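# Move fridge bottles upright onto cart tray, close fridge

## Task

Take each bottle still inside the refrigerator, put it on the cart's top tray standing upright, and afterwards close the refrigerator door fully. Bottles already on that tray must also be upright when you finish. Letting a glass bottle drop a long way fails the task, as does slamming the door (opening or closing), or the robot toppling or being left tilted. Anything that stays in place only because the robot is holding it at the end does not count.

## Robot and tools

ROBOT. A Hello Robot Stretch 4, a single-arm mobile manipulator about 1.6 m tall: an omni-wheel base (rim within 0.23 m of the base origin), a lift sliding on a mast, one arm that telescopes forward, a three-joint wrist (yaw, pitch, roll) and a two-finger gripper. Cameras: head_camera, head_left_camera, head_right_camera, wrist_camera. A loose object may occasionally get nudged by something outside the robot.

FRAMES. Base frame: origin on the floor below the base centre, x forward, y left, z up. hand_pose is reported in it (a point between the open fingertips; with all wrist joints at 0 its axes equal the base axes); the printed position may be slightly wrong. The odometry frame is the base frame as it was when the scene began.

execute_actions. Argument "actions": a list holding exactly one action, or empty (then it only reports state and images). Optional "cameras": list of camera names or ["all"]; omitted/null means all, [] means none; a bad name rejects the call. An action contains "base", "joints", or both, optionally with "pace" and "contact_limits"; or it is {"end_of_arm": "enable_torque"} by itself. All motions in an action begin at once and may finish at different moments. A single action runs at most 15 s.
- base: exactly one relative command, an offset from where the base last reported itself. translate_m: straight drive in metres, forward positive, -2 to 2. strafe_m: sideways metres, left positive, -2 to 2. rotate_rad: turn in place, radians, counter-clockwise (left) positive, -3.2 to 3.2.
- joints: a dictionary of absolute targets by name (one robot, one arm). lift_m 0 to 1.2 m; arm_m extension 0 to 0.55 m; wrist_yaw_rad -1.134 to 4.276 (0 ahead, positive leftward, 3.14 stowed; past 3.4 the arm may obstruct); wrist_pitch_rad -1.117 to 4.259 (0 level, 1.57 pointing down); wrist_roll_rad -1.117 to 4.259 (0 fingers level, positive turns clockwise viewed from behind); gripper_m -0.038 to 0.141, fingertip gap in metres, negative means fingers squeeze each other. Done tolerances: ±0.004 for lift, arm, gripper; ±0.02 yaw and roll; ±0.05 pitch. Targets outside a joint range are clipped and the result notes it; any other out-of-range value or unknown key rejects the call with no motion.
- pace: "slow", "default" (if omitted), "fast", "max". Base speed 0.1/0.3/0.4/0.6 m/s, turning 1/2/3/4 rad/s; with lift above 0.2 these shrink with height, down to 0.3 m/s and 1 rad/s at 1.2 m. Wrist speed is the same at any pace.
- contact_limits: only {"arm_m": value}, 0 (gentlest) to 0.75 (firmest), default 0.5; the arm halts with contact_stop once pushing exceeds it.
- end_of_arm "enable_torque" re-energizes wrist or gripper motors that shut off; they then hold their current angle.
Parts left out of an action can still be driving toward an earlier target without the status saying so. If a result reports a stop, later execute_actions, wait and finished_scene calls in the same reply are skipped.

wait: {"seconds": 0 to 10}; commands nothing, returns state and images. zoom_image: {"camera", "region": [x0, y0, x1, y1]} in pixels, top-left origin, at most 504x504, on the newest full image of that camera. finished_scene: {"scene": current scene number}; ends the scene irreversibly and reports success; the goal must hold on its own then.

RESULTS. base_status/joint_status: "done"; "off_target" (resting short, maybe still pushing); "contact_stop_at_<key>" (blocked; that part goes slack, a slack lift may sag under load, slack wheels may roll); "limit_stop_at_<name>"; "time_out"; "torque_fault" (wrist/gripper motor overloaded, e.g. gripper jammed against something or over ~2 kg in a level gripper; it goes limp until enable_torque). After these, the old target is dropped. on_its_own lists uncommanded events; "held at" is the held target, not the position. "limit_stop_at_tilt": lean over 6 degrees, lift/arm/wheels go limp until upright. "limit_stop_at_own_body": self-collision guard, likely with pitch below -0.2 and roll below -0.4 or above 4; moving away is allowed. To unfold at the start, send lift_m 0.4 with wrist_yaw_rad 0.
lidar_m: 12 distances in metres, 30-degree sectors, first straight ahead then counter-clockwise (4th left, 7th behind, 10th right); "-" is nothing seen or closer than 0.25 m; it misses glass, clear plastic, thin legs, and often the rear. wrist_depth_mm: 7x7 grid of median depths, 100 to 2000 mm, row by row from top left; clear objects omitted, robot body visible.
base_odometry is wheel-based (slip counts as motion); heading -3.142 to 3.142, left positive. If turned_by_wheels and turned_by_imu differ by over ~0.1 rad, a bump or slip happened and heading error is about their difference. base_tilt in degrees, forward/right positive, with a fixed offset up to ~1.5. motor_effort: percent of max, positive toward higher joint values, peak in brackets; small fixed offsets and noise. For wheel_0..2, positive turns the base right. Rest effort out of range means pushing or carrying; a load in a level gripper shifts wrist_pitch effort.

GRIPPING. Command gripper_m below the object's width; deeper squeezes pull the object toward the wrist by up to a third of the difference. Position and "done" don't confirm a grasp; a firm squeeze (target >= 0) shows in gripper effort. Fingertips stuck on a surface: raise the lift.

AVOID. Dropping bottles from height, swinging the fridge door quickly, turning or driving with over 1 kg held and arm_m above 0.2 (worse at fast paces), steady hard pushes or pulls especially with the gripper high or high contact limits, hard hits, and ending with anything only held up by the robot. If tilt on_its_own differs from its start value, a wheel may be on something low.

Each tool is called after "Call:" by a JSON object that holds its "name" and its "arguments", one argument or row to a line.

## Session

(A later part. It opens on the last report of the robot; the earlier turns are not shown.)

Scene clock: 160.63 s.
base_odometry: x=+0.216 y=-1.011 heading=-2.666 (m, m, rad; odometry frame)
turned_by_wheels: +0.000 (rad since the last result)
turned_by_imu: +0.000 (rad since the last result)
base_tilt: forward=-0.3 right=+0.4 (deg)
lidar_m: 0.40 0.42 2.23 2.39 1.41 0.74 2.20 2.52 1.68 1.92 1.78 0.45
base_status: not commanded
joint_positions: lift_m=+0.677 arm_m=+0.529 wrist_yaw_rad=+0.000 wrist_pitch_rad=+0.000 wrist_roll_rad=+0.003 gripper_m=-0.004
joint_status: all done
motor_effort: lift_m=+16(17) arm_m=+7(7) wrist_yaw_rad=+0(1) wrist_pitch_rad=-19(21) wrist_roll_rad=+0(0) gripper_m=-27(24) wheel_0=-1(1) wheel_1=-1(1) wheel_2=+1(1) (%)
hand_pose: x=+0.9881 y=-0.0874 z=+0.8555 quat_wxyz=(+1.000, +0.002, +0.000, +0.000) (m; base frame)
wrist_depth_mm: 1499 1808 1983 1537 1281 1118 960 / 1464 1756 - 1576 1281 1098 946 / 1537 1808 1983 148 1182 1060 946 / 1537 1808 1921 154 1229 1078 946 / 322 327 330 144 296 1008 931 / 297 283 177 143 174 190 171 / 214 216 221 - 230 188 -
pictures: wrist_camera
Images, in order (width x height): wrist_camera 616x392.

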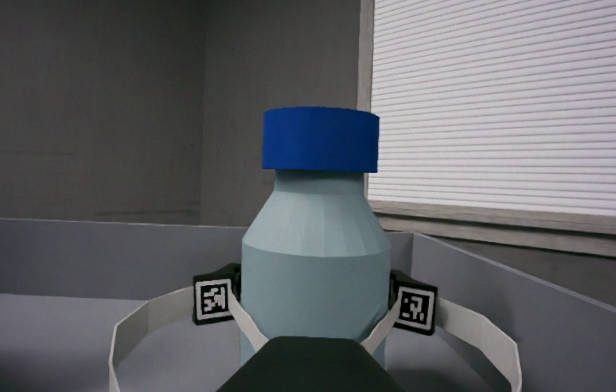

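Call:
{"name": "execute_actions", "arguments": {
  "actions": [
    {"joints":{"gripper_m":0.09,"lift_m":0.673}}
  ],
  "cameras": ["wrist_camera"]
}}

Call:
{"name": "execute_actions", "arguments": {
  "actions": [
    {"joints":{"lift_m":0.82,"arm_m":0.48}}
  ],
  "cameras": []
}}

Call:
{"name": "execute_actions", "arguments": {
  "actions": [
    {"base":{"strafe_m":0.45},"joints":{"arm_m":0,"lift_m":0.86}}
  ],
  "cameras": ["head_camera"]
}}

Call:
{"name": "execute_actions", "arguments": {
  "actions": [
    {"base":{"translate_m":-0.35}}
  ],
  "cameras": []
}}

Call:
{"name": "execute_actions", "arguments": {
  "actions": [
    {"base":{"rotate_rad":2.6},"joints":{"lift_m":0.3,"gripper_m":0.12}}
  ],
  "cameras": []
}}

Call:
{"name": "execute_actions", "arguments": {
  "actions": [
    {"joints":{"lift_m":0.05,"arm_m":0.2}}
  ]
}}

Scene clock: 178.60 s.
base_odometry: x=+0.216 y=-1.011 heading=-2.666 (m, m, rad; odometry frame)
turned_by_wheels: +0.000 (rad since the last result)
turned_by_imu: +0.001 (rad since the last result)
base_tilt: forward=-0.5 right=+0.4 (deg)
lidar_m: 0.42 0.41 2.22 2.42 1.41 0.76 2.20 2.50 1.69 1.90 1.78 0.45
base_status: not commanded
joint_positions: lift_m=+0.673 arm_m=+0.529 wrist_yaw_rad=+0.000 wrist_pitch_rad=-0.004 wrist_roll_rad=+0.003 gripper_m=+0.090
joint_status: all done
motor_effort: lift_m=+15(15) arm_m=+7(7) wrist_yaw_rad=-1(1) wrist_pitch_rad=-8(19) wrist_roll_rad=+0(2) gripper_m=-4(26) wheel_0=-1(1) wheel_1=-1(1) wheel_2=+1(1) (%)
hand_pose: x=+0.9881 y=-0.0874 z=+0.8526 quat_wxyz=(+1.000, +0.002, -0.002, +0.000) (m; base frame)
wrist_depth_mm: 1499 1708 1983 1537 1255 1098 931 / 1499 1808 1983 1576 1281 1078 960 / 1499 1808 1983 172 1229 1098 976 / 1537 1808 1983 178 1281 1078 960 / 325 327 330 166 297 1008 946 / 294 307 199 164 186 202 169 / 212 212 227 - 229 187 -
pictures: wrist_camera
Images, in order (width x height): wrist_camera 616x392.

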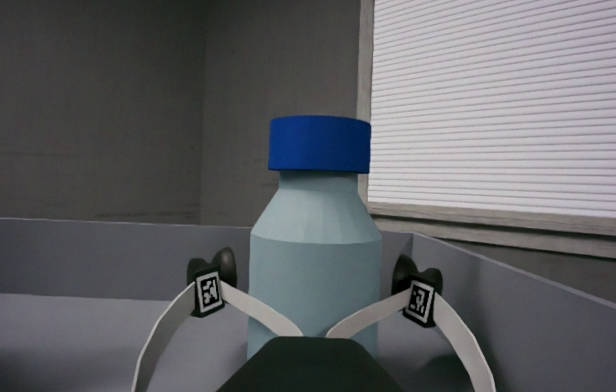

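Scene clock: 180.27 s.
base_odometry: x=+0.216 y=-1.011 heading=-2.666 (m, m, rad; odometry frame)
turned_by_wheels: +0.000 (rad since the last result)
turned_by_imu: +0.000 (rad since the last result)
base_tilt: forward=-0.5 right=+0.3 (deg)
lidar_m: 0.41 0.41 2.23 2.41 1.42 0.76 2.20 2.50 1.70 1.92 1.78 0.45
base_status: not commanded
joint_positions: lift_m=+0.820 arm_m=+0.481 wrist_yaw_rad=+0.000 wrist_pitch_rad=-0.004 wrist_roll_rad=+0.003 gripper_m=+0.090
joint_status: all done
motor_effort: lift_m=+25(27) arm_m=-7(8) wrist_yaw_rad=+0(1) wrist_pitch_rad=-7(8) wrist_roll_rad=-1(0) gripper_m=-2(4) wheel_0=-1(1) wheel_1=-1(1) wheel_2=+1(1) (%)
hand_pose: x=+0.9407 y=-0.0874 z=+0.9989 quat_wxyz=(+1.000, +0.002, -0.002, +0.000) (m; base frame)
wrist_depth_mm: 1537 1708 1921 1618 1308 1138 976 / 1499 1863 1983 1618 1308 1118 976 / 1537 1863 - 1576 1308 1118 991 / 1618 1808 - 1576 1336 1138 976 / 1499 1921 1921 1576 1308 1118 976 / 1576 1756 215 1576 213 1118 960 / 370 377 1863 - 1255 1060 976
pictures: none
No camera images: the call's "cameras" was empty. Leave "cameras" out to get every camera's image.

Scene clock: 183.10 s.
base_odometry: x=+0.423 y=-1.411 heading=-2.666 (m, m, rad; odometry frame)
turned_by_wheels: +0.000 (rad since the last result)
turned_by_imu: +0.001 (rad since the last result)
base_tilt: forward=-0.4 right=+0.3 (deg)
lidar_m: 0.81 1.91 1.88 2.05 1.69 1.12 0.68 2.85 2.08 2.26 0.60 0.46
base_status: done
joint_positions: lift_m=+0.860 arm_m=+0.001 wrist_yaw_rad=+0.000 wrist_pitch_rad=-0.004 wrist_roll_rad=+0.003 gripper_m=+0.090
joint_status: all done
motor_effort: lift_m=+25(26) arm_m=-7(8) wrist_yaw_rad=+0(1) wrist_pitch_rad=-7(8) wrist_roll_rad=-1(1) gripper_m=-4(0) wheel_0=+0(8) wheel_1=-2(5) wheel_2=+0(2) (%)
hand_pose: x=+0.4608 y=-0.0874 z=+1.0389 quat_wxyz=(+1.000, +0.002, -0.002, +0.000) (m; base frame)
wrist_depth_mm: 1499 1756 - - - 1756 1537 / 1499 1756 - - - 1756 1537 / 1576 1756 - - - 1708 1537 / 1537 1808 - - - 1756 1537 / 1499 1808 - - - 1708 1537 / 1537 1756 214 - 213 854 732 / 1576 1708 - - 621 627 668
pictures: head_camera
Images, in order (width x height): head_camera 420x560.

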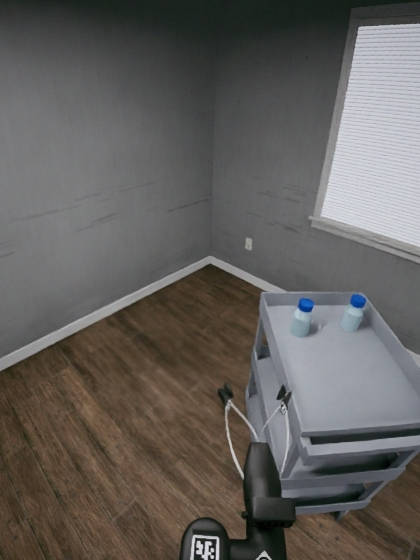

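Scene clock: 185.73 s.
base_odometry: x=+0.734 y=-1.250 heading=-2.666 (m, m, rad; odometry frame)
turned_by_wheels: +0.000 (rad since the last result)
turned_by_imu: +0.002 (rad since the last result)
base_tilt: forward=-0.5 right=+0.4 (deg)
lidar_m: 0.89 2.13 2.11 1.71 0.86 0.64 0.32 0.35 1.92 2.03 2.35 0.79
base_status: done
joint_positions: lift_m=+0.860 arm_m=+0.001 wrist_yaw_rad=+0.000 wrist_pitch_rad=-0.004 wrist_roll_rad=+0.003 gripper_m=+0.090
joint_status: not commanded
motor_effort: lift_m=+25(25) arm_m=-7(7) wrist_yaw_rad=+0(0) wrist_pitch_rad=-7(7) wrist_roll_rad=-2(2) gripper_m=-1(2) wheel_0=+1(8) wheel_1=+1(6) wheel_2=+0(9) (%)
hand_pose: x=+0.4608 y=-0.0874 z=+1.0389 quat_wxyz=(+1.000, +0.002, -0.002, +0.000) (m; base frame)
wrist_depth_mm: 1661 1983 - - - 1921 1756 / 1756 1983 - - - 1983 1708 / 1756 - - - - 1983 1863 / 1756 - - - - 1983 1708 / 1708 - - - - 1863 1708 / 1708 1983 213 - 213 931 854 / 1756 - - - 549 549 574
pictures: none
No camera images: the call's "cameras" was empty. Leave "cameras" out to get every camera's image.

Scene clock: 188.90 s.
base_odometry: x=+0.734 y=-1.250 heading=-0.066 (m, m, rad; odometry frame)
turned_by_wheels: +2.600 (rad since the last result)
turned_by_imu: +2.606 (rad since the last result)
base_tilt: forward=-0.3 right=+0.4 (deg)
lidar_m: 0.70 0.32 0.34 1.93 2.01 2.37 0.78 0.79 2.12 2.11 1.76 0.86
base_status: done
joint_positions: lift_m=+0.300 arm_m=+0.001 wrist_yaw_rad=+0.000 wrist_pitch_rad=-0.004 wrist_roll_rad=+0.003 gripper_m=+0.120
joint_status: all done
motor_effort: lift_m=+15(23) arm_m=-7(7) wrist_yaw_rad=+1(0) wrist_pitch_rad=-7(7) wrist_roll_rad=-1(1) gripper_m=-1(1) wheel_0=+0(8) wheel_1=+0(4) wheel_2=+0(6) (%)
hand_pose: x=+0.4608 y=-0.0874 z=+0.4798 quat_wxyz=(+1.000, +0.002, -0.002, +0.000) (m; base frame)
wrist_depth_mm: 370 500 691 878 854 603 1098 / 368 508 707 1060 1008 603 1042 / 370 512 723 1060 1025 603 1042 / 377 521 732 1042 1042 591 1060 / 379 525 750 1060 1042 574 1078 / 377 500 676 1042 1025 569 1078 / 389 500 699 - 904 574 1078
pictures: none
No camera images: the call's "cameras" was empty. Leave "cameras" out to get every camera's image.

Scene clock: 191.00 s.
base_odometry: x=+0.734 y=-1.250 heading=-0.066 (m, m, rad; odometry frame)
turned_by_wheels: +0.000 (rad since the last result)
turned_by_imu: +0.000 (rad since the last result)
base_tilt: forward=-0.5 right=+0.4 (deg)
lidar_m: 0.69 0.33 0.33 1.94 2.02 2.35 0.79 0.81 2.13 2.11 1.78 0.87
base_status: not commanded
joint_positions: lift_m=+0.050 arm_m=+0.199 wrist_yaw_rad=+0.000 wrist_pitch_rad=-0.004 wrist_roll_rad=+0.003 gripper_m=+0.120
joint_status: all done
motor_effort: lift_m=+15(15) arm_m=+7(8) wrist_yaw_rad=-1(1) wrist_pitch_rad=-6(7) wrist_roll_rad=-2(1) gripper_m=-1(2) wheel_0=+0(1) wheel_1=+0(0) wheel_2=-1(0) (%)
hand_pose: x=+0.6581 y=-0.0874 z=+0.2298 quat_wxyz=(+1.000, +0.002, -0.002, +0.000) (m; base frame)
wrist_depth_mm: 345 459 539 535 517 512 421 / 342 462 634 831 798 627 424 / 343 459 647 878 831 691 421 / 349 466 661 878 831 676 413 / 349 466 627 741 820 654 410 / 351 466 445 469 410 442 397 / 359 469 455 - 413 394 384
pictures: head_camera, head_left_camera, head_right_camera, wrist_camera
Images, in order (width x height): head_camera 420x560, head_left_camera 420x672, head_right_camera 420x672, wrist_camera 616x392.

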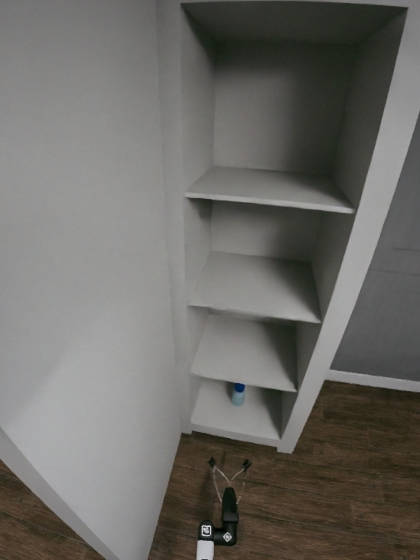

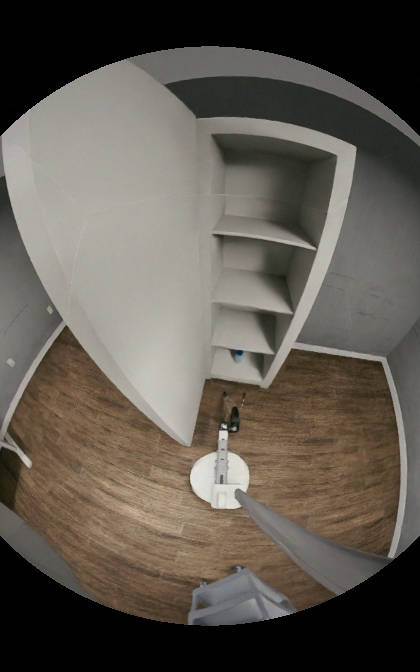

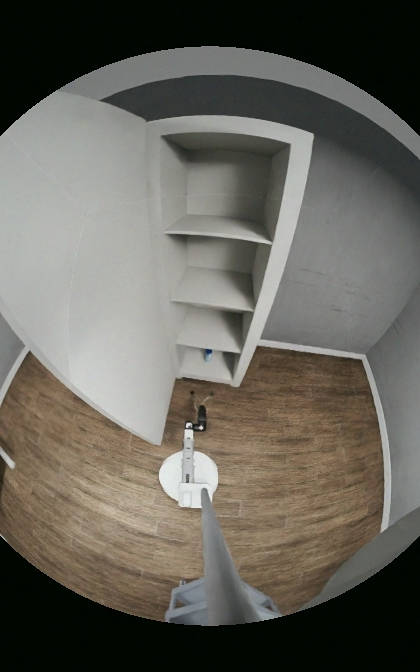

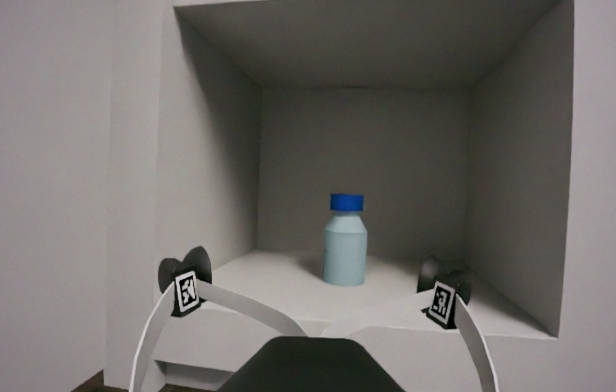

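Call:
{"name": "execute_actions", "arguments": {
  "actions": [
    {"base":{"strafe_m":-0.06},"joints":{"lift_m":0.015,"arm_m":0.3}}
  ],
  "cameras": []
}}

Call:
{"name": "execute_actions", "arguments": {
  "actions": [
    {"base":{"translate_m":0.12}}
  ],
  "cameras": ["wrist_camera"]
}}

Scene clock: 197.97 s.
base_odometry: x=+0.730 y=-1.310 heading=-0.066 (m, m, rad; odometry frame)
turned_by_wheels: +0.000 (rad since the last result)
turned_by_imu: +0.001 (rad since the last result)
base_tilt: forward=-0.5 right=+0.4 (deg)
lidar_m: 0.83 0.42 0.37 1.98 2.05 2.38 0.76 0.92 2.07 2.06 1.74 0.85
base_status: done
joint_positions: lift_m=+0.015 arm_m=+0.299 wrist_yaw_rad=+0.000 wrist_pitch_rad=-0.004 wrist_roll_rad=+0.003 gripper_m=+0.120
joint_status: all done
motor_effort: lift_m=+15(15) arm_m=+6(6) wrist_yaw_rad=-1(1) wrist_pitch_rad=-6(7) wrist_roll_rad=-1(2) gripper_m=-1(1) wheel_0=-1(7) wheel_1=+0(9) wheel_2=+0(2) (%)
hand_pose: x=+0.7581 y=-0.0874 z=+0.1948 quat_wxyz=(+1.000, +0.002, -0.002, +0.000) (m; base frame)
wrist_depth_mm: 359 462 615 615 597 535 332 / 364 469 750 750 723 549 332 / 366 477 759 750 732 549 330 / 364 480 768 741 732 535 325 / 368 459 627 496 699 521 320 / 366 353 329 362 310 342 309 / 366 351 334 - 306 293 286
pictures: none
No camera images: the call's "cameras" was empty. Leave "cameras" out to get every camera's image.

Scene clock: 199.63 s.
base_odometry: x=+0.850 y=-1.318 heading=-0.065 (m, m, rad; odometry frame)
turned_by_wheels: +0.000 (rad since the last result)
turned_by_imu: +0.000 (rad since the last result)
base_tilt: forward=-0.2 right=+0.3 (deg)
lidar_m: 0.73 0.38 0.31 2.04 2.05 2.49 0.89 1.13 2.08 2.08 1.62 0.74
base_status: done
joint_positions: lift_m=+0.015 arm_m=+0.299 wrist_yaw_rad=+0.000 wrist_pitch_rad=-0.004 wrist_roll_rad=+0.003 gripper_m=+0.120
joint_status: not commanded
motor_effort: lift_m=+15(15) arm_m=+7(7) wrist_yaw_rad=-2(1) wrist_pitch_rad=-6(7) wrist_roll_rad=-3(0) gripper_m=+0(2) wheel_0=+0(5) wheel_1=+1(4) wheel_2=+2(8) (%)
hand_pose: x=+0.7581 y=-0.0874 z=+0.1948 quat_wxyz=(+1.000, +0.002, -0.002, +0.000) (m; base frame)
wrist_depth_mm: 327 436 597 609 597 549 366 / 322 445 654 647 609 585 364 / 327 445 661 634 609 597 364 / 332 452 661 377 609 591 357 / 336 459 585 359 609 530 353 / 307 312 294 355 310 342 336 / 233 234 254 - 265 251 268
pictures: wrist_camera
Images, in order (width x height): wrist_camera 616x392.

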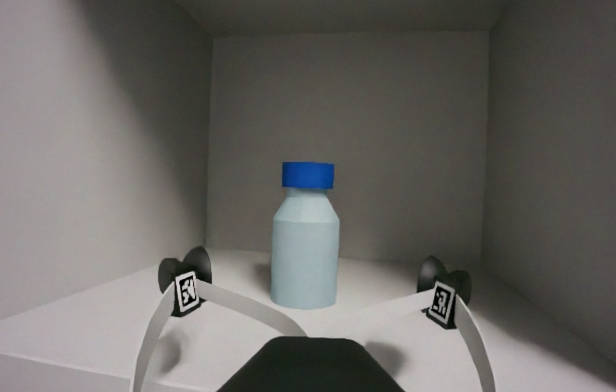

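Call:
{"name": "execute_actions", "arguments": {
  "actions": [
    {"base":{"rotate_rad":0.008},"joints":{"lift_m":0.004,"arm_m":0.485}}
  ],
  "cameras": ["wrist_camera"]
}}

Call:
{"name": "execute_actions", "arguments": {
  "actions": [
    {"joints":{"gripper_m":-0.005}}
  ],
  "cameras": []
}}

Call:
{"name": "execute_actions", "arguments": {
  "actions": [
    {"joints":{"lift_m":0.04}}
  ],
  "cameras": ["wrist_camera"]
}}

Scene clock: 212.33 s.
base_odometry: x=+0.850 y=-1.318 heading=-0.057 (m, m, rad; odometry frame)
turned_by_wheels: +0.008 (rad since the last result)
turned_by_imu: +0.009 (rad since the last result)
base_tilt: forward=-0.3 right=+0.4 (deg)
lidar_m: 0.73 0.37 0.30 2.03 2.05 2.49 0.89 1.15 2.09 2.06 1.60 0.73
base_status: done
joint_positions: lift_m=+0.004 arm_m=+0.484 wrist_yaw_rad=+0.000 wrist_pitch_rad=-0.004 wrist_roll_rad=+0.003 gripper_m=+0.120
joint_status: all done
motor_effort: lift_m=+15(16) arm_m=+7(5) wrist_yaw_rad=+0(2) wrist_pitch_rad=-6(7) wrist_roll_rad=-1(1) gripper_m=+1(2) wheel_0=+0(1) wheel_1=+0(4) wheel_2=+0(1) (%)
hand_pose: x=+0.9431 y=-0.0874 z=+0.1838 quat_wxyz=(+1.000, +0.002, -0.002, +0.000) (m; base frame)
wrist_depth_mm: 289 382 469 449 427 413 399 / 286 389 469 452 430 413 397 / 290 394 473 175 427 413 402 / 291 397 469 180 433 415 402 / 294 399 469 168 430 421 404 / 276 285 194 168 192 307 342 / 209 213 216 - 226 228 243
pictures: wrist_camera
Images, in order (width x height): wrist_camera 616x392.

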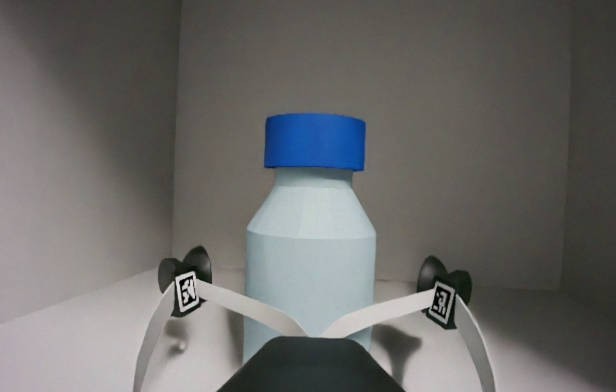

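Scene clock: 214.43 s.
base_odometry: x=+0.850 y=-1.318 heading=-0.057 (m, m, rad; odometry frame)
turned_by_wheels: +0.000 (rad since the last result)
turned_by_imu: +0.001 (rad since the last result)
base_tilt: forward=-0.2 right=+0.2 (deg)
lidar_m: 0.72 0.36 0.30 2.02 2.06 2.49 0.89 1.14 2.08 2.07 1.58 0.71
base_status: not commanded
joint_positions: lift_m=+0.004 arm_m=+0.484 wrist_yaw_rad=+0.001 wrist_pitch_rad=-0.004 wrist_roll_rad=+0.003 gripper_m=-0.004
joint_status: all done
motor_effort: lift_m=+15(15) arm_m=+7(7) wrist_yaw_rad=-3(4) wrist_pitch_rad=-7(6) wrist_roll_rad=-2(2) gripper_m=-25(29) wheel_0=+0(0) wheel_1=+1(0) wheel_2=+1(1) (%)
hand_pose: x=+0.9433 y=-0.0871 z=+0.1838 quat_wxyz=(+1.000, +0.002, -0.002, +0.001) (m; base frame)
wrist_depth_mm: 287 384 466 449 427 410 399 / 286 387 466 449 433 413 402 / 290 392 469 151 421 418 402 / 293 399 477 156 430 413 402 / 293 404 473 144 424 421 404 / 273 277 177 144 173 340 342 / 209 210 216 - 225 212 243
pictures: none
No camera images: the call's "cameras" was empty. Leave "cameras" out to get every camera's image.

Scene clock: 215.40 s.
base_odometry: x=+0.850 y=-1.318 heading=-0.057 (m, m, rad; odometry frame)
turned_by_wheels: +0.000 (rad since the last result)
turned_by_imu: +0.000 (rad since the last result)
base_tilt: forward=-0.4 right=+0.3 (deg)
lidar_m: 0.73 0.38 0.31 2.03 2.05 2.49 0.87 1.14 2.08 2.07 1.58 0.72
base_status: not commanded
joint_positions: lift_m=+0.039 arm_m=+0.484 wrist_yaw_rad=+0.001 wrist_pitch_rad=+0.000 wrist_roll_rad=+0.003 gripper_m=-0.004
joint_status: all done
motor_effort: lift_m=+27(28) arm_m=+7(7) wrist_yaw_rad=-1(2) wrist_pitch_rad=-18(17) wrist_roll_rad=-2(2) gripper_m=-26(27) wheel_0=+0(0) wheel_1=+0(0) wheel_2=+1(1) (%)
hand_pose: x=+0.9432 y=-0.0873 z=+0.2177 quat_wxyz=(+1.000, +0.002, +0.000, +0.000) (m; base frame)
wrist_depth_mm: 287 382 469 442 430 413 397 / 286 387 469 452 430 415 397 / 290 397 473 147 430 413 399 / 293 399 469 154 430 418 404 / 294 397 473 144 427 418 404 / 294 345 177 144 174 413 399 / 272 272 281 - 290 274 314
pictures: wrist_camera
Images, in order (width x height): wrist_camera 616x392.

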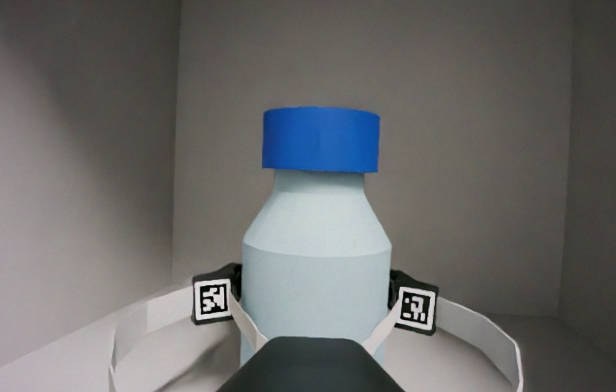

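Call:
{"name": "execute_actions", "arguments": {
  "actions": [
    {"base":{"translate_m":-0.12},"joints":{"arm_m":0.05}}
  ],
  "cameras": []
}}

Call:
{"name": "execute_actions", "arguments": {
  "actions": [
    {"base":{"rotate_rad":-2.61},"joints":{"lift_m":0.7,"arm_m":0},"pace":"slow"}
  ],
  "cameras": []
}}

Call:
{"name": "execute_actions", "arguments": {
  "actions": [
    {"base":{"translate_m":0.32},"joints":{"lift_m":0.92}}
  ],
  "cameras": []
}}

Call:
{"name": "execute_actions", "arguments": {
  "actions": [
    {"base":{"strafe_m":-0.44},"joints":{"arm_m":0.36}}
  ],
  "cameras": ["head_camera"]
}}

Call:
{"name": "execute_actions", "arguments": {
  "actions": [
    {"joints":{"lift_m":0.76}}
  ],
  "cameras": ["head_camera","wrist_camera"]
}}

Scene clock: 233.30 s.
base_odometry: x=+0.730 y=-1.311 heading=-0.057 (m, m, rad; odometry frame)
turned_by_wheels: +0.000 (rad since the last result)
turned_by_imu: +0.002 (rad since the last result)
base_tilt: forward=-0.3 right=+0.4 (deg)
lidar_m: 0.43 0.39 0.37 1.99 2.09 2.36 0.77 0.93 2.07 2.05 1.74 0.82
base_status: done
joint_positions: lift_m=+0.039 arm_m=+0.051 wrist_yaw_rad=+0.000 wrist_pitch_rad=+0.000 wrist_roll_rad=+0.003 gripper_m=-0.004
joint_status: all done
motor_effort: lift_m=+27(27) arm_m=-7(6) wrist_yaw_rad=-1(2) wrist_pitch_rad=-18(19) wrist_roll_rad=-1(2) gripper_m=-27(27) wheel_0=+1(4) wheel_1=+0(5) wheel_2=-1(11) (%)
hand_pose: x=+0.5106 y=-0.0875 z=+0.2177 quat_wxyz=(+1.000, +0.002, +0.000, +0.000) (m; base frame)
wrist_depth_mm: 424 574 668 661 634 517 1008 / 421 615 750 904 854 521 991 / 430 609 820 147 946 521 1008 / 430 609 842 154 960 517 1008 / 433 615 634 144 615 530 1008 / 439 544 177 144 173 521 820 / 477 517 535 - 554 525 591
pictures: none
No camera images: the call's "cameras" was empty. Leave "cameras" out to get every camera's image.

Scene clock: 238.73 s.
base_odometry: x=+0.730 y=-1.311 heading=-2.667 (m, m, rad; odometry frame)
turned_by_wheels: -2.610 (rad since the last result)
turned_by_imu: -2.613 (rad since the last result)
base_tilt: forward=-0.4 right=+0.3 (deg)
lidar_m: 0.38 2.07 2.05 1.71 0.84 0.82 0.40 0.38 2.01 2.10 2.35 0.38
base_status: done
joint_positions: lift_m=+0.699 arm_m=+0.001 wrist_yaw_rad=+0.000 wrist_pitch_rad=+0.000 wrist_roll_rad=+0.003 gripper_m=-0.004
joint_status: all done
motor_effort: lift_m=+27(27) arm_m=-7(10) wrist_yaw_rad=+0(4) wrist_pitch_rad=-18(18) wrist_roll_rad=-1(2) gripper_m=-26(27) wheel_0=+2(4) wheel_1=+2(7) wheel_2=+2(6) (%)
hand_pose: x=+0.4608 y=-0.0874 z=+0.8776 quat_wxyz=(+1.000, +0.002, +0.000, +0.000) (m; base frame)
wrist_depth_mm: 1661 1921 - - - - 1756 / 1618 1863 - - - - 1756 / 1661 1983 - 148 - - 1756 / 1661 - - 154 - 1983 1756 / 1708 - - 144 585 535 559 / 1661 1921 178 144 173 554 1756 / 1661 1756 1863 - 759 878 946
pictures: none
No camera images: the call's "cameras" was empty. Leave "cameras" out to get every camera's image.

Scene clock: 241.27 s.
base_odometry: x=+0.445 y=-1.458 heading=-2.667 (m, m, rad; odometry frame)
turned_by_wheels: +0.000 (rad since the last result)
turned_by_imu: +0.000 (rad since the last result)
base_tilt: forward=-0.5 right=+0.4 (deg)
lidar_m: 0.39 1.87 1.85 2.02 1.66 1.07 0.68 2.89 2.13 2.35 0.58 0.39
base_status: done
joint_positions: lift_m=+0.919 arm_m=+0.001 wrist_yaw_rad=+0.000 wrist_pitch_rad=+0.000 wrist_roll_rad=+0.003 gripper_m=-0.004
joint_status: all done
motor_effort: lift_m=+27(29) arm_m=-7(7) wrist_yaw_rad=+0(1) wrist_pitch_rad=-17(18) wrist_roll_rad=-1(1) gripper_m=-26(27) wheel_0=+0(8) wheel_1=+0(5) wheel_2=+0(8) (%)
hand_pose: x=+0.4608 y=-0.0874 z=+1.0977 quat_wxyz=(+1.000, +0.002, +0.000, +0.000) (m; base frame)
wrist_depth_mm: 1464 1756 - - - 1808 1499 / 1430 1708 - - - 1808 1499 / 1464 1756 - 147 1921 1756 1576 / 1499 1756 - 154 - 1756 1576 / 1499 1756 1983 144 1921 1756 1576 / 1499 1661 177 144 173 1618 866 / 1537 1756 - - 668 661 707
pictures: none
No camera images: the call's "cameras" was empty. Leave "cameras" out to get every camera's image.

Scene clock: 244.07 s.
base_odometry: x=+0.244 y=-1.066 heading=-2.667 (m, m, rad; odometry frame)
turned_by_wheels: +0.000 (rad since the last result)
turned_by_imu: +0.000 (rad since the last result)
base_tilt: forward=-0.3 right=+0.4 (deg)
lidar_m: 0.40 0.42 2.17 2.38 1.38 0.73 2.17 2.54 1.76 1.95 1.82 0.44
base_status: done
joint_positions: lift_m=+0.920 arm_m=+0.359 wrist_yaw_rad=+0.000 wrist_pitch_rad=+0.000 wrist_roll_rad=+0.003 gripper_m=-0.004
joint_status: all done
motor_effort: lift_m=+26(27) arm_m=+7(6) wrist_yaw_rad=+0(1) wrist_pitch_rad=-18(17) wrist_roll_rad=-3(2) gripper_m=-27(28) wheel_0=-2(7) wheel_1=+1(8) wheel_2=-1(1) (%)
hand_pose: x=+0.8182 y=-0.0874 z=+1.0978 quat_wxyz=(+1.000, +0.002, +0.000, +0.000) (m; base frame)
wrist_depth_mm: 1576 1808 - 1808 1430 1255 1060 / 1576 1808 - 1863 1430 1229 1078 / 1576 1863 - 147 1366 1205 1078 / 1618 1863 - 154 1464 1281 1078 / 1576 1863 - 144 1366 1255 1078 / 1576 1756 177 144 173 1182 1078 / 1661 1921 - - 1397 1229 1098
pictures: head_camera
Images, in order (width x height): head_camera 420x560.

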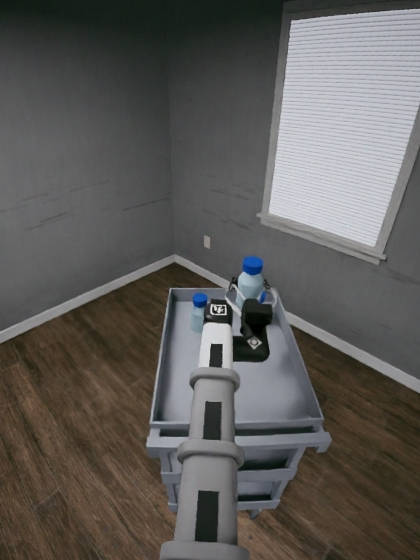

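Scene clock: 245.80 s.
base_odometry: x=+0.244 y=-1.066 heading=-2.667 (m, m, rad; odometry frame)
turned_by_wheels: +0.000 (rad since the last result)
turned_by_imu: +0.000 (rad since the last result)
base_tilt: forward=-0.4 right=+0.3 (deg)
lidar_m: 0.39 0.42 2.18 2.37 1.38 0.73 2.18 2.56 1.76 1.94 1.83 0.44
base_status: not commanded
joint_positions: lift_m=+0.760 arm_m=+0.359 wrist_yaw_rad=+0.000 wrist_pitch_rad=+0.000 wrist_roll_rad=+0.003 gripper_m=-0.004
joint_status: all done
motor_effort: lift_m=+16(24) arm_m=+7(7) wrist_yaw_rad=-1(2) wrist_pitch_rad=-18(18) wrist_roll_rad=+0(2) gripper_m=-26(27) wheel_0=-2(2) wheel_1=+2(1) wheel_2=-1(1) (%)
hand_pose: x=+0.8182 y=-0.0874 z=+0.9386 quat_wxyz=(+1.000, +0.002, +0.000, +0.000) (m; base frame)
wrist_depth_mm: 1537 1756 - 1756 1464 1255 1060 / 1499 1808 - 1756 1464 1255 1078 / 1576 1863 - 147 1397 1229 1098 / 1537 1863 - 154 1464 1255 1098 / 1537 324 - 144 364 1229 1060 / 407 303 177 144 173 1182 1060 / 364 306 370 - 377 343 1060
pictures: head_camera, wrist_camera
Images, in order (width x height): head_camera 420x560, wrist_camera 616x392.

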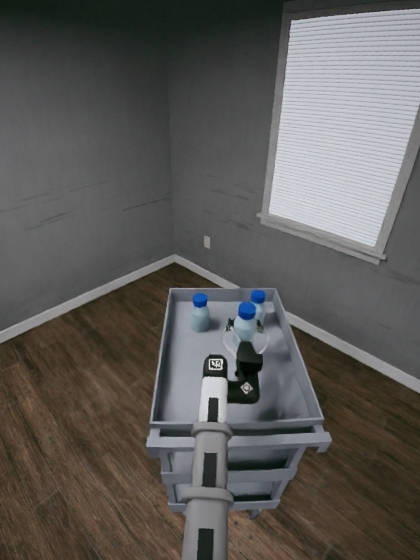

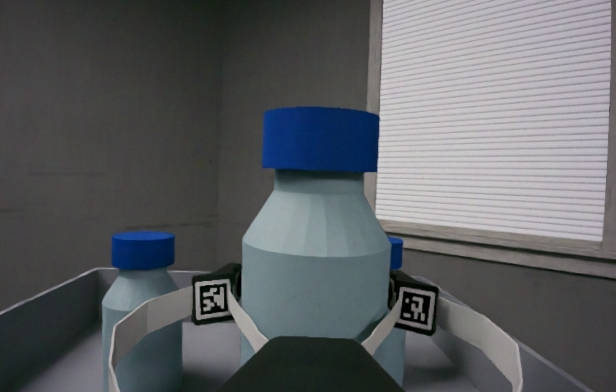

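Clear.

Call:
{"name": "execute_actions", "arguments": {
  "actions": [
    {"joints":{"lift_m":0.695}}
  ],
  "cameras": []
}}

Call:
{"name": "execute_actions", "arguments": {
  "actions": [
    {"joints":{"lift_m":0.672},"pace":"slow"}
  ],
  "cameras": ["wrist_camera"]
}}

Scene clock: 253.63 s.
base_odometry: x=+0.244 y=-1.066 heading=-2.667 (m, m, rad; odometry frame)
turned_by_wheels: +0.000 (rad since the last result)
turned_by_imu: +0.001 (rad since the last result)
base_tilt: forward=-0.5 right=+0.3 (deg)
lidar_m: 0.40 0.42 2.19 2.35 1.37 0.73 2.18 2.56 1.74 1.93 1.82 0.44
base_status: not commanded
joint_positions: lift_m=+0.695 arm_m=+0.359 wrist_yaw_rad=+0.000 wrist_pitch_rad=+0.000 wrist_roll_rad=+0.003 gripper_m=-0.004
joint_status: all done
motor_effort: lift_m=+16(17) arm_m=+7(7) wrist_yaw_rad=-1(1) wrist_pitch_rad=-18(17) wrist_roll_rad=+0(0) gripper_m=-24(27) wheel_0=-2(2) wheel_1=+1(2) wheel_2=-1(1) (%)
hand_pose: x=+0.8182 y=-0.0874 z=+0.8735 quat_wxyz=(+1.000, +0.002, +0.000, +0.000) (m; base frame)
wrist_depth_mm: 1537 1863 - 1808 1430 1229 1098 / 1576 1863 - 1756 1430 1229 1078 / 1537 1808 - 147 1397 1255 1078 / 1618 315 - 154 343 1255 1078 / 394 301 336 144 334 439 1060 / 336 297 177 144 173 307 263 / 249 251 256 - 268 252 255
pictures: none
No camera images: the call's "cameras" was empty. Leave "cameras" out to get every camera's image.

Scene clock: 254.60 s.
base_odometry: x=+0.244 y=-1.066 heading=-2.667 (m, m, rad; odometry frame)
turned_by_wheels: +0.000 (rad since the last result)
turned_by_imu: +0.000 (rad since the last result)
base_tilt: forward=-0.4 right=+0.2 (deg)
lidar_m: 0.42 0.40 2.18 2.36 1.39 0.72 2.19 2.55 1.76 1.94 1.83 0.44
base_status: not commanded
joint_positions: lift_m=+0.672 arm_m=+0.359 wrist_yaw_rad=+0.000 wrist_pitch_rad=-0.002 wrist_roll_rad=+0.003 gripper_m=-0.004
joint_status: all done
motor_effort: lift_m=+15(16) arm_m=+7(6) wrist_yaw_rad=+0(0) wrist_pitch_rad=-11(18) wrist_roll_rad=-1(2) gripper_m=-28(26) wheel_0=-2(2) wheel_1=+2(1) wheel_2=-1(1) (%)
hand_pose: x=+0.8182 y=-0.0874 z=+0.8513 quat_wxyz=(+1.000, +0.002, -0.001, +0.000) (m; base frame)
wrist_depth_mm: 1499 1808 - 1808 1464 1229 1078 / 1537 1863 - 1756 1464 1229 1078 / 1576 1756 - 151 1336 1229 1078 / 1537 309 - 156 343 1205 1078 / 382 300 336 145 332 375 278 / 291 277 178 144 173 306 263 / 209 210 216 - 224 212 235
pictures: wrist_camera
Images, in order (width x height): wrist_camera 616x392.

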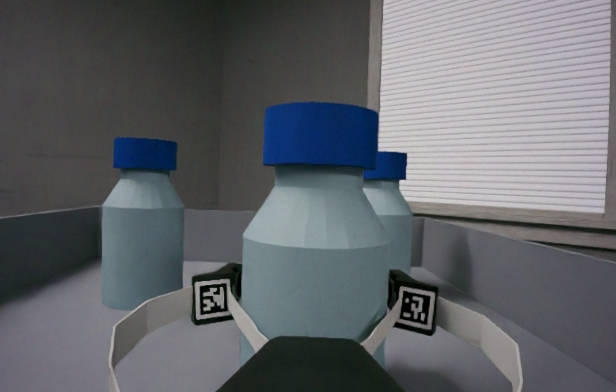

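Call:
{"name": "execute_actions", "arguments": {
  "actions": [
    {"joints":{"gripper_m":0.09}}
  ],
  "cameras": []
}}

Call:
{"name": "execute_actions", "arguments": {
  "actions": [
    {"joints":{"lift_m":0.83,"arm_m":0.33}}
  ],
  "cameras": []
}}

Call:
{"name": "execute_actions", "arguments": {
  "actions": [
    {"joints":{"arm_m":0,"gripper_m":0}}
  ],
  "cameras": ["head_camera"]
}}

Call:
{"name": "execute_actions", "arguments": {
  "actions": [
    {"base":{"rotate_rad":2.417}}
  ],
  "cameras": []
}}

Call:
{"name": "execute_actions", "arguments": {
  "actions": [
    {"base":{"strafe_m":0.84},"joints":{"lift_m":0.4}}
  ],
  "cameras": []
}}

Call:
{"name": "execute_actions", "arguments": {
  "actions": [
    {"base":{"translate_m":0.62}}
  ],
  "cameras": ["head_left_camera"]
}}

Call:
{"name": "execute_actions", "arguments": {
  "actions": [
    {"base":{"rotate_rad":-1.05},"pace":"slow"}
  ]
}}

Scene clock: 270.83 s.
base_odometry: x=+0.244 y=-1.066 heading=-2.667 (m, m, rad; odometry frame)
turned_by_wheels: +0.000 (rad since the last result)
turned_by_imu: +0.001 (rad since the last result)
base_tilt: forward=-0.4 right=+0.4 (deg)
lidar_m: 0.42 0.40 2.18 2.37 1.39 0.74 2.17 2.56 1.75 1.94 1.82 0.44
base_status: not commanded
joint_positions: lift_m=+0.672 arm_m=+0.359 wrist_yaw_rad=+0.000 wrist_pitch_rad=-0.004 wrist_roll_rad=+0.003 gripper_m=+0.090
joint_status: all done
motor_effort: lift_m=+15(15) arm_m=+7(6) wrist_yaw_rad=+0(0) wrist_pitch_rad=-8(11) wrist_roll_rad=+0(1) gripper_m=+0(27) wheel_0=-2(2) wheel_1=+2(1) wheel_2=-1(1) (%)
hand_pose: x=+0.8182 y=-0.0874 z=+0.8517 quat_wxyz=(+1.000, +0.002, -0.002, +0.000) (m; base frame)
wrist_depth_mm: 1576 1808 - 1756 1464 1229 1078 / 1537 1808 - 1756 1537 1205 1078 / 1576 1708 - 174 1366 1229 1078 / 1576 309 - 179 343 1229 1060 / 379 300 332 167 332 377 1025 / 294 296 198 167 186 309 263 / 211 211 225 - 229 228 236
pictures: none
No camera images: the call's "cameras" was empty. Leave "cameras" out to get every camera's image.

Scene clock: 272.57 s.
base_odometry: x=+0.244 y=-1.066 heading=-2.667 (m, m, rad; odometry frame)
turned_by_wheels: +0.000 (rad since the last result)
turned_by_imu: +0.000 (rad since the last result)
base_tilt: forward=-0.5 right=+0.3 (deg)
lidar_m: 0.38 0.40 2.18 2.35 1.36 0.73 2.15 2.55 1.75 1.94 1.81 0.42
base_status: not commanded
joint_positions: lift_m=+0.830 arm_m=+0.331 wrist_yaw_rad=+0.000 wrist_pitch_rad=-0.004 wrist_roll_rad=+0.003 gripper_m=+0.090
joint_status: all done
motor_effort: lift_m=+26(29) arm_m=-7(13) wrist_yaw_rad=-1(28) wrist_pitch_rad=-6(8) wrist_roll_rad=-1(2) gripper_m=-3(3) wheel_0=-1(2) wheel_1=+0(2) wheel_2=-1(8) (%)
hand_pose: x=+0.7907 y=-0.0873 z=+1.0090 quat_wxyz=(+1.000, +0.002, -0.002, +0.000) (m; base frame)
wrist_depth_mm: 1576 1921 - 1756 1499 1229 1078 / 1537 1808 - 1808 1499 1281 1098 / 1618 1808 - 1808 1499 1205 1098 / 1576 1921 - 1808 1499 1229 1098 / 1618 1921 - 1863 1499 1281 1118 / 1618 1708 215 1661 212 1229 1098 / 436 324 512 - 462 1182 1138
pictures: none
No camera images: the call's "cameras" was empty. Leave "cameras" out to get every camera's image.

Scene clock: 274.67 s.
base_odometry: x=+0.244 y=-1.066 heading=-2.667 (m, m, rad; odometry frame)
turned_by_wheels: +0.000 (rad since the last result)
turned_by_imu: +0.000 (rad since the last result)
base_tilt: forward=-0.3 right=+0.4 (deg)
lidar_m: 0.38 0.41 2.18 2.36 1.37 0.72 2.17 2.56 1.76 1.93 1.81 0.41
base_status: not commanded
joint_positions: lift_m=+0.830 arm_m=+0.001 wrist_yaw_rad=+0.000 wrist_pitch_rad=-0.004 wrist_roll_rad=+0.003 gripper_m=+0.000
joint_status: all done
motor_effort: lift_m=+26(26) arm_m=-7(8) wrist_yaw_rad=-1(1) wrist_pitch_rad=-7(8) wrist_roll_rad=+0(0) gripper_m=-9(10) wheel_0=+0(0) wheel_1=+0(0) wheel_2=-1(1) (%)
hand_pose: x=+0.4608 y=-0.0874 z=+1.0089 quat_wxyz=(+1.000, +0.002, -0.002, +0.000) (m; base frame)
wrist_depth_mm: 1863 - - - 1808 1537 1281 / 1756 - - - 1808 1464 1336 / 1756 - - - 1808 1499 1308 / 1808 - - - 1756 1499 1308 / 1808 - - - 1708 1499 1336 / 1756 1983 182 192 185 1537 1308 / 1756 466 535 - 559 1397 1336
pictures: head_camera
Images, in order (width x height): head_camera 420x560.

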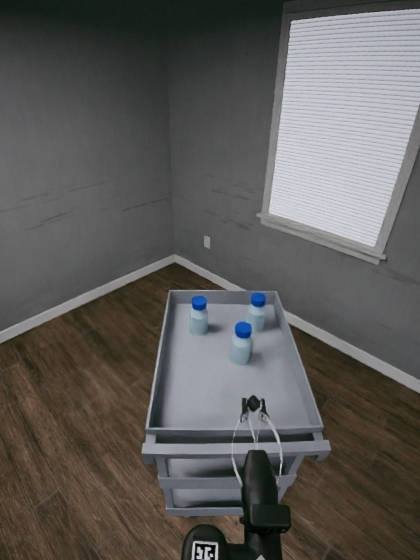

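Scene clock: 277.17 s.
base_odometry: x=+0.244 y=-1.066 heading=-0.250 (m, m, rad; odometry frame)
turned_by_wheels: +2.417 (rad since the last result)
turned_by_imu: +2.422 (rad since the last result)
base_tilt: forward=-0.4 right=+0.2 (deg)
lidar_m: 0.94 0.72 2.62 1.76 1.80 1.91 0.45 0.39 0.39 2.17 2.26 2.03
base_status: done
joint_positions: lift_m=+0.830 arm_m=+0.001 wrist_yaw_rad=+0.000 wrist_pitch_rad=-0.004 wrist_roll_rad=+0.003 gripper_m=+0.000
joint_status: not commanded
motor_effort: lift_m=+25(26) arm_m=-7(7) wrist_yaw_rad=-1(1) wrist_pitch_rad=-7(7) wrist_roll_rad=-2(2) gripper_m=-6(7) wheel_0=+0(4) wheel_1=+0(9) wheel_2=+0(8) (%)
hand_pose: x=+0.4608 y=-0.0874 z=+1.0090 quat_wxyz=(+1.000, +0.002, -0.002, +0.000) (m; base frame)
wrist_depth_mm: 477 609 1138 1576 1430 1756 1756 / 473 627 1138 1618 1499 1708 1756 / 473 640 1182 1576 1756 1756 1661 / 477 640 1205 1576 1756 1756 1756 / 480 647 1160 1576 1708 1708 1756 / 480 647 182 191 185 1708 1808 / 480 559 1160 - 1160 1756 1756
pictures: none
No camera images: the call's "cameras" was empty. Leave "cameras" out to get every camera's image.

Scene clock: 281.30 s.
base_odometry: x=+0.452 y=-0.252 heading=-0.250 (m, m, rad; odometry frame)
turned_by_wheels: +0.000 (rad since the last result)
turned_by_imu: +0.003 (rad since the last result)
base_tilt: forward=-0.6 right=+0.4 (deg)
lidar_m: 1.88 1.96 1.80 0.92 0.94 1.29 1.82 1.91 1.03 1.13 2.79 0.87
base_status: done
joint_positions: lift_m=+0.400 arm_m=+0.001 wrist_yaw_rad=+0.000 wrist_pitch_rad=-0.004 wrist_roll_rad=+0.003 gripper_m=+0.000
joint_status: all done
motor_effort: lift_m=+15(22) arm_m=-7(8) wrist_yaw_rad=+0(0) wrist_pitch_rad=-7(6) wrist_roll_rad=-2(2) gripper_m=-7(7) wheel_0=+0(9) wheel_1=-1(6) wheel_2=+0(0) (%)
hand_pose: x=+0.4608 y=-0.0874 z=+0.5797 quat_wxyz=(+1.000, +0.002, -0.002, +0.000) (m; base frame)
wrist_depth_mm: 1661 1661 1618 1708 1708 931 661 / 1661 1618 1708 1708 1708 946 668 / 1708 1661 1618 1661 1661 946 654 / 1756 1661 1661 1708 1661 946 654 / 1708 1708 1708 1661 1708 931 640 / 1661 1708 182 191 185 904 634 / 1205 1229 1255 - 1308 768 627
pictures: none
No camera images: the call's "cameras" was empty. Leave "cameras" out to get every camera's image.

Scene clock: 284.87 s.
base_odometry: x=+1.053 y=-0.405 heading=-0.250 (m, m, rad; odometry frame)
turned_by_wheels: +0.000 (rad since the last result)
turned_by_imu: -0.001 (rad since the last result)
base_tilt: forward=-0.4 right=+0.3 (deg)
lidar_m: 1.27 1.31 1.76 1.72 1.23 1.30 2.44 1.43 1.42 0.48 0.50 0.72
base_status: done
joint_positions: lift_m=+0.400 arm_m=+0.001 wrist_yaw_rad=+0.000 wrist_pitch_rad=-0.004 wrist_roll_rad=+0.003 gripper_m=+0.000
joint_status: not commanded
motor_effort: lift_m=+15(15) arm_m=-7(7) wrist_yaw_rad=+1(1) wrist_pitch_rad=-7(7) wrist_roll_rad=-2(1) gripper_m=-7(5) wheel_0=+0(7) wheel_1=-1(5) wheel_2=+1(10) (%)
hand_pose: x=+0.4608 y=-0.0874 z=+0.5797 quat_wxyz=(+1.000, +0.002, -0.002, +0.000) (m; base frame)
wrist_depth_mm: 1042 1042 1042 1060 1060 960 647 / 1042 1042 1078 1078 1042 960 654 / 1025 1042 1078 1060 1078 960 647 / 1042 1060 1042 1060 1078 917 654 / 1060 1060 1060 1078 1078 931 647 / 1060 1078 182 191 185 904 627 / 1078 1060 1060 - 1060 768 621
pictures: head_left_camera
Images, in order (width x height): head_left_camera 420x672.

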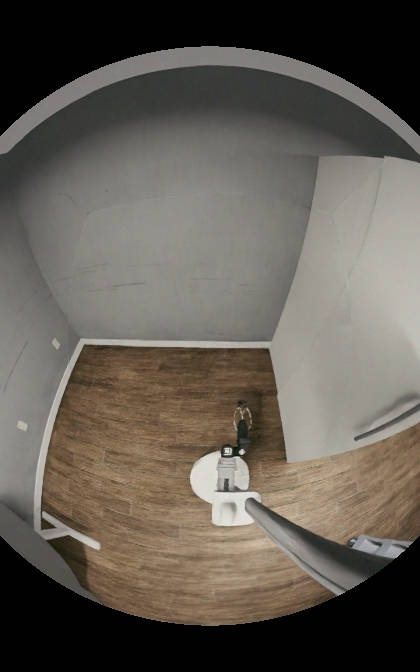

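Scene clock: 287.20 s.
base_odometry: x=+1.053 y=-0.405 heading=-1.300 (m, m, rad; odometry frame)
turned_by_wheels: -1.050 (rad since the last result)
turned_by_imu: -1.051 (rad since the last result)
base_tilt: forward=-0.3 right=+0.3 (deg)
lidar_m: 0.51 0.72 1.27 1.31 1.76 1.73 1.22 1.30 2.43 1.41 1.43 0.48
base_status: done
joint_positions: lift_m=+0.400 arm_m=+0.001 wrist_yaw_rad=+0.000 wrist_pitch_rad=-0.004 wrist_roll_rad=+0.003 gripper_m=+0.000
joint_status: not commanded
motor_effort: lift_m=+16(15) arm_m=-8(7) wrist_yaw_rad=-1(0) wrist_pitch_rad=-6(7) wrist_roll_rad=-2(1) gripper_m=-6(5) wheel_0=+2(3) wheel_1=+0(4) wheel_2=+1(4) (%)
hand_pose: x=+0.4608 y=-0.0874 z=+0.5797 quat_wxyz=(+1.000, +0.002, -0.002, +0.000) (m; base frame)
wrist_depth_mm: 544 455 389 340 301 - - / 549 459 387 340 301 - - / 554 455 389 338 301 - - / 549 452 389 340 303 - - / 549 462 389 329 301 - - / 554 459 182 191 185 1863 - / 549 462 392 - 298 1281 1397
pictures: head_camera, head_left_camera, head_right_camera, wrist_camera
Images, in order (width x height): head_camera 420x560, head_left_camera 420x672, head_right_camera 420x672, wrist_camera 616x392.

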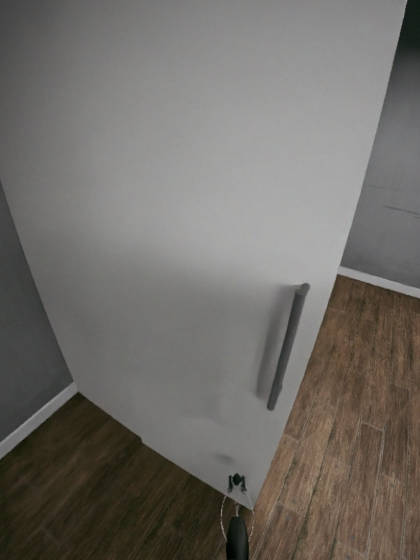

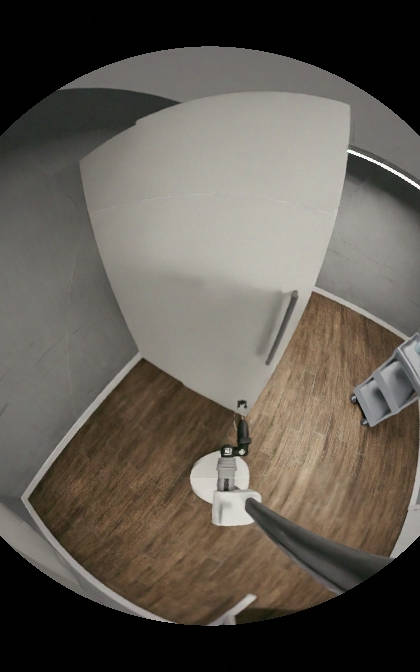

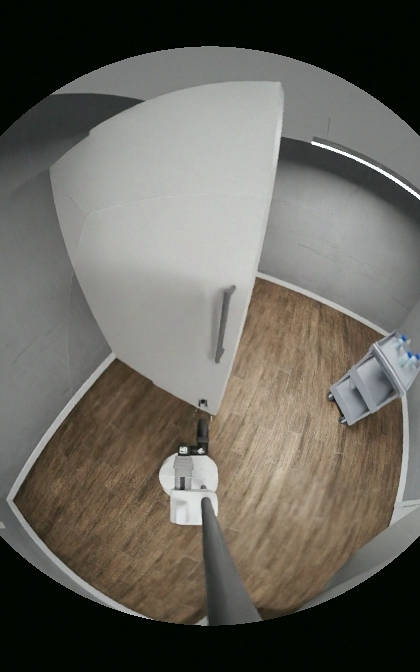

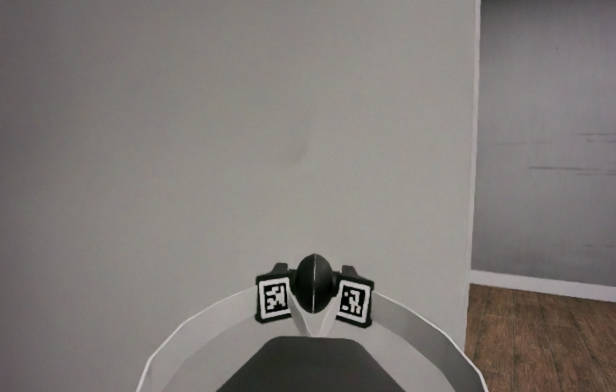

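Call:
{"name": "execute_actions", "arguments": {
  "actions": [
    {"joints":{"arm_m":0.55},"base":{"translate_m":0.1},"pace":"slow"}
  ],
  "cameras": ["head_camera"]
}}

Call:
{"name": "execute_actions", "arguments": {
  "actions": [],
  "cameras": ["head_camera"]
}}

Scene clock: 299.70 s.
base_odometry: x=+1.079 y=-0.502 heading=-1.300 (m, m, rad; odometry frame)
turned_by_wheels: +0.000 (rad since the last result)
turned_by_imu: +0.003 (rad since the last result)
base_tilt: forward=-0.5 right=+0.4 (deg)
lidar_m: 0.91 0.77 1.21 1.27 1.70 1.81 1.31 1.42 2.48 1.39 1.39 2.91
base_status: done
joint_positions: lift_m=+0.400 arm_m=+0.549 wrist_yaw_rad=+0.000 wrist_pitch_rad=-0.004 wrist_roll_rad=+0.003 gripper_m=+0.000
joint_status: all done
motor_effort: lift_m=+15(15) arm_m=+7(18) wrist_yaw_rad=-1(36) wrist_pitch_rad=-6(7) wrist_roll_rad=+0(1) gripper_m=-6(6) wheel_0=+2(7) wheel_1=+1(7) wheel_2=+0(14) (%)
hand_pose: x=+1.0081 y=-0.0875 z=+0.5798 quat_wxyz=(+1.000, +0.002, -0.002, +0.000) (m; base frame)
wrist_depth_mm: 283 342 445 1863 - 1863 1863 / 282 347 455 1863 - - 1808 / 286 349 455 1983 - - 1808 / 287 353 462 1863 - - 1863 / 290 355 466 1921 - 1983 1863 / 290 357 182 191 185 1983 1808 / 296 336 455 - 1336 1308 1366
pictures: head_camera
Images, in order (width x height): head_camera 420x560.

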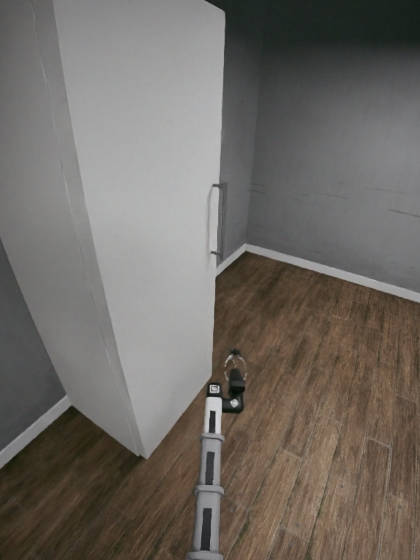

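Scene clock: 299.70 s.
base_odometry: x=+1.079 y=-0.502 heading=-1.300 (m, m, rad; odometry frame)
turned_by_wheels: +0.000 (rad since the last result)
turned_by_imu: +0.003 (rad since the last result)
base_tilt: forward=-0.5 right=+0.4 (deg)
lidar_m: 0.91 0.77 1.21 1.27 1.70 1.81 1.31 1.42 2.48 1.39 1.39 2.91
base_status: done
joint_positions: lift_m=+0.400 arm_m=+0.549 wrist_yaw_rad=+0.000 wrist_pitch_rad=-0.004 wrist_roll_rad=+0.003 gripper_m=+0.000
joint_status: all done
motor_effort: lift_m=+15(15) arm_m=+7(18) wrist_yaw_rad=-1(36) wrist_pitch_rad=-6(7) wrist_roll_rad=+0(1) gripper_m=-6(6) wheel_0=+2(7) wheel_1=+1(7) wheel_2=+0(14) (%)
hand_pose: x=+1.0081 y=-0.0875 z=+0.5798 quat_wxyz=(+1.000, +0.002, -0.002, +0.000) (m; base frame)
wrist_depth_mm: 283 342 445 1863 - 1863 1863 / 282 347 455 1863 - - 1808 / 286 349 455 1983 - - 1808 / 287 353 462 1863 - - 1863 / 290 355 466 1921 - 1983 1863 / 290 357 182 191 185 1983 1808 / 296 336 455 - 1336 1308 1366
pictures: head_camera
Images, in order (width x height): head_camera 420x560.

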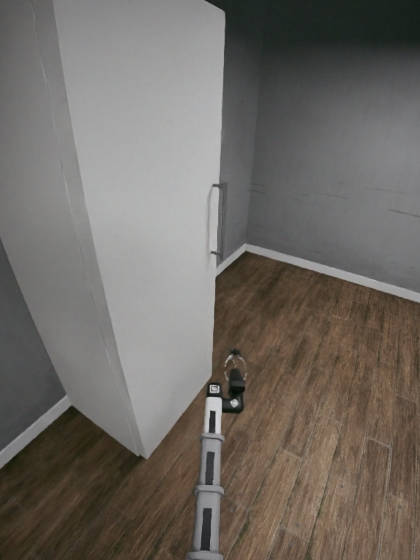

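Call:
{"name": "execute_actions", "arguments": {
  "actions": []
}}

Scene clock: 303.13 s.
base_odometry: x=+1.079 y=-0.502 heading=-1.300 (m, m, rad; odometry frame)
turned_by_wheels: +0.000 (rad since the last result)
turned_by_imu: +0.001 (rad since the last result)
base_tilt: forward=-0.4 right=+0.5 (deg)
lidar_m: 0.89 0.77 1.22 1.25 1.72 1.81 1.32 1.42 2.48 1.39 1.38 2.91
base_status: done
joint_positions: lift_m=+0.400 arm_m=+0.549 wrist_yaw_rad=+0.000 wrist_pitch_rad=-0.004 wrist_roll_rad=+0.003 gripper_m=+0.000
joint_status: all done
motor_effort: lift_m=+16(15) arm_m=+7(18) wrist_yaw_rad=-1(36) wrist_pitch_rad=-7(7) wrist_roll_rad=-1(1) gripper_m=-7(6) wheel_0=+2(7) wheel_1=+1(7) wheel_2=+0(14) (%)
hand_pose: x=+1.0081 y=-0.0875 z=+0.5798 quat_wxyz=(+1.000, +0.002, -0.002, +0.000) (m; base frame)
wrist_depth_mm: 286 343 452 1808 - 1983 1863 / 283 347 452 1921 - - 1808 / 285 351 459 1921 - - 1863 / 289 353 466 - - - 1863 / 289 357 466 1863 - - 1863 / 290 359 182 191 185 1921 1808 / 296 336 455 - 1308 1336 1366
pictures: head_camera, head_left_camera, head_right_camera, wrist_camera
Images, in order (width x height): head_camera 420x560, head_left_camera 420x672, head_right_camera 420x672, wrist_camera 616x392.

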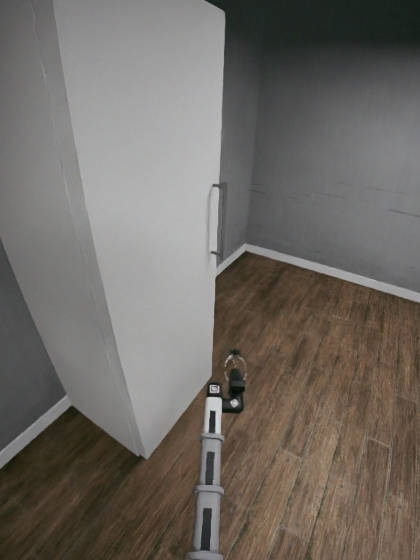

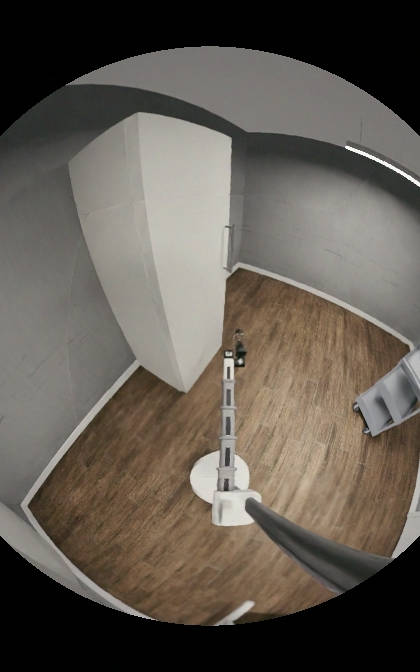

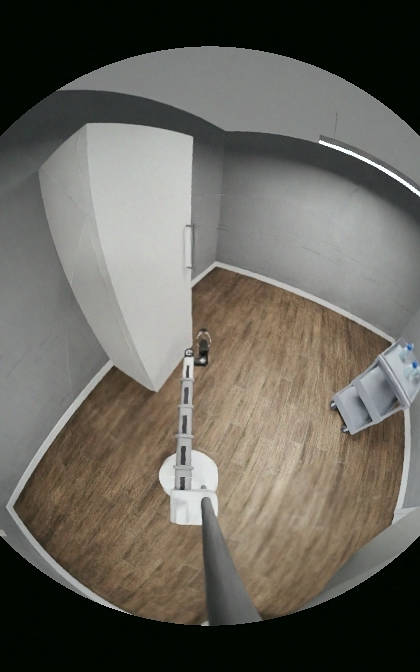

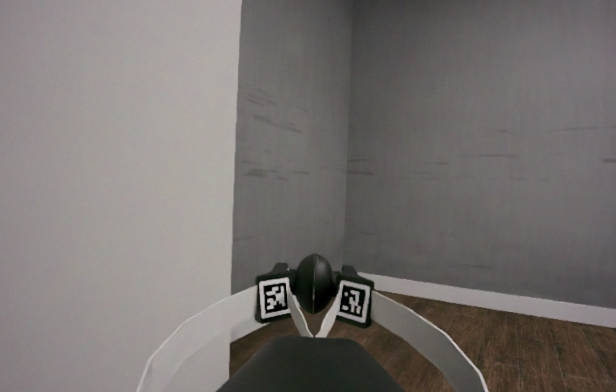

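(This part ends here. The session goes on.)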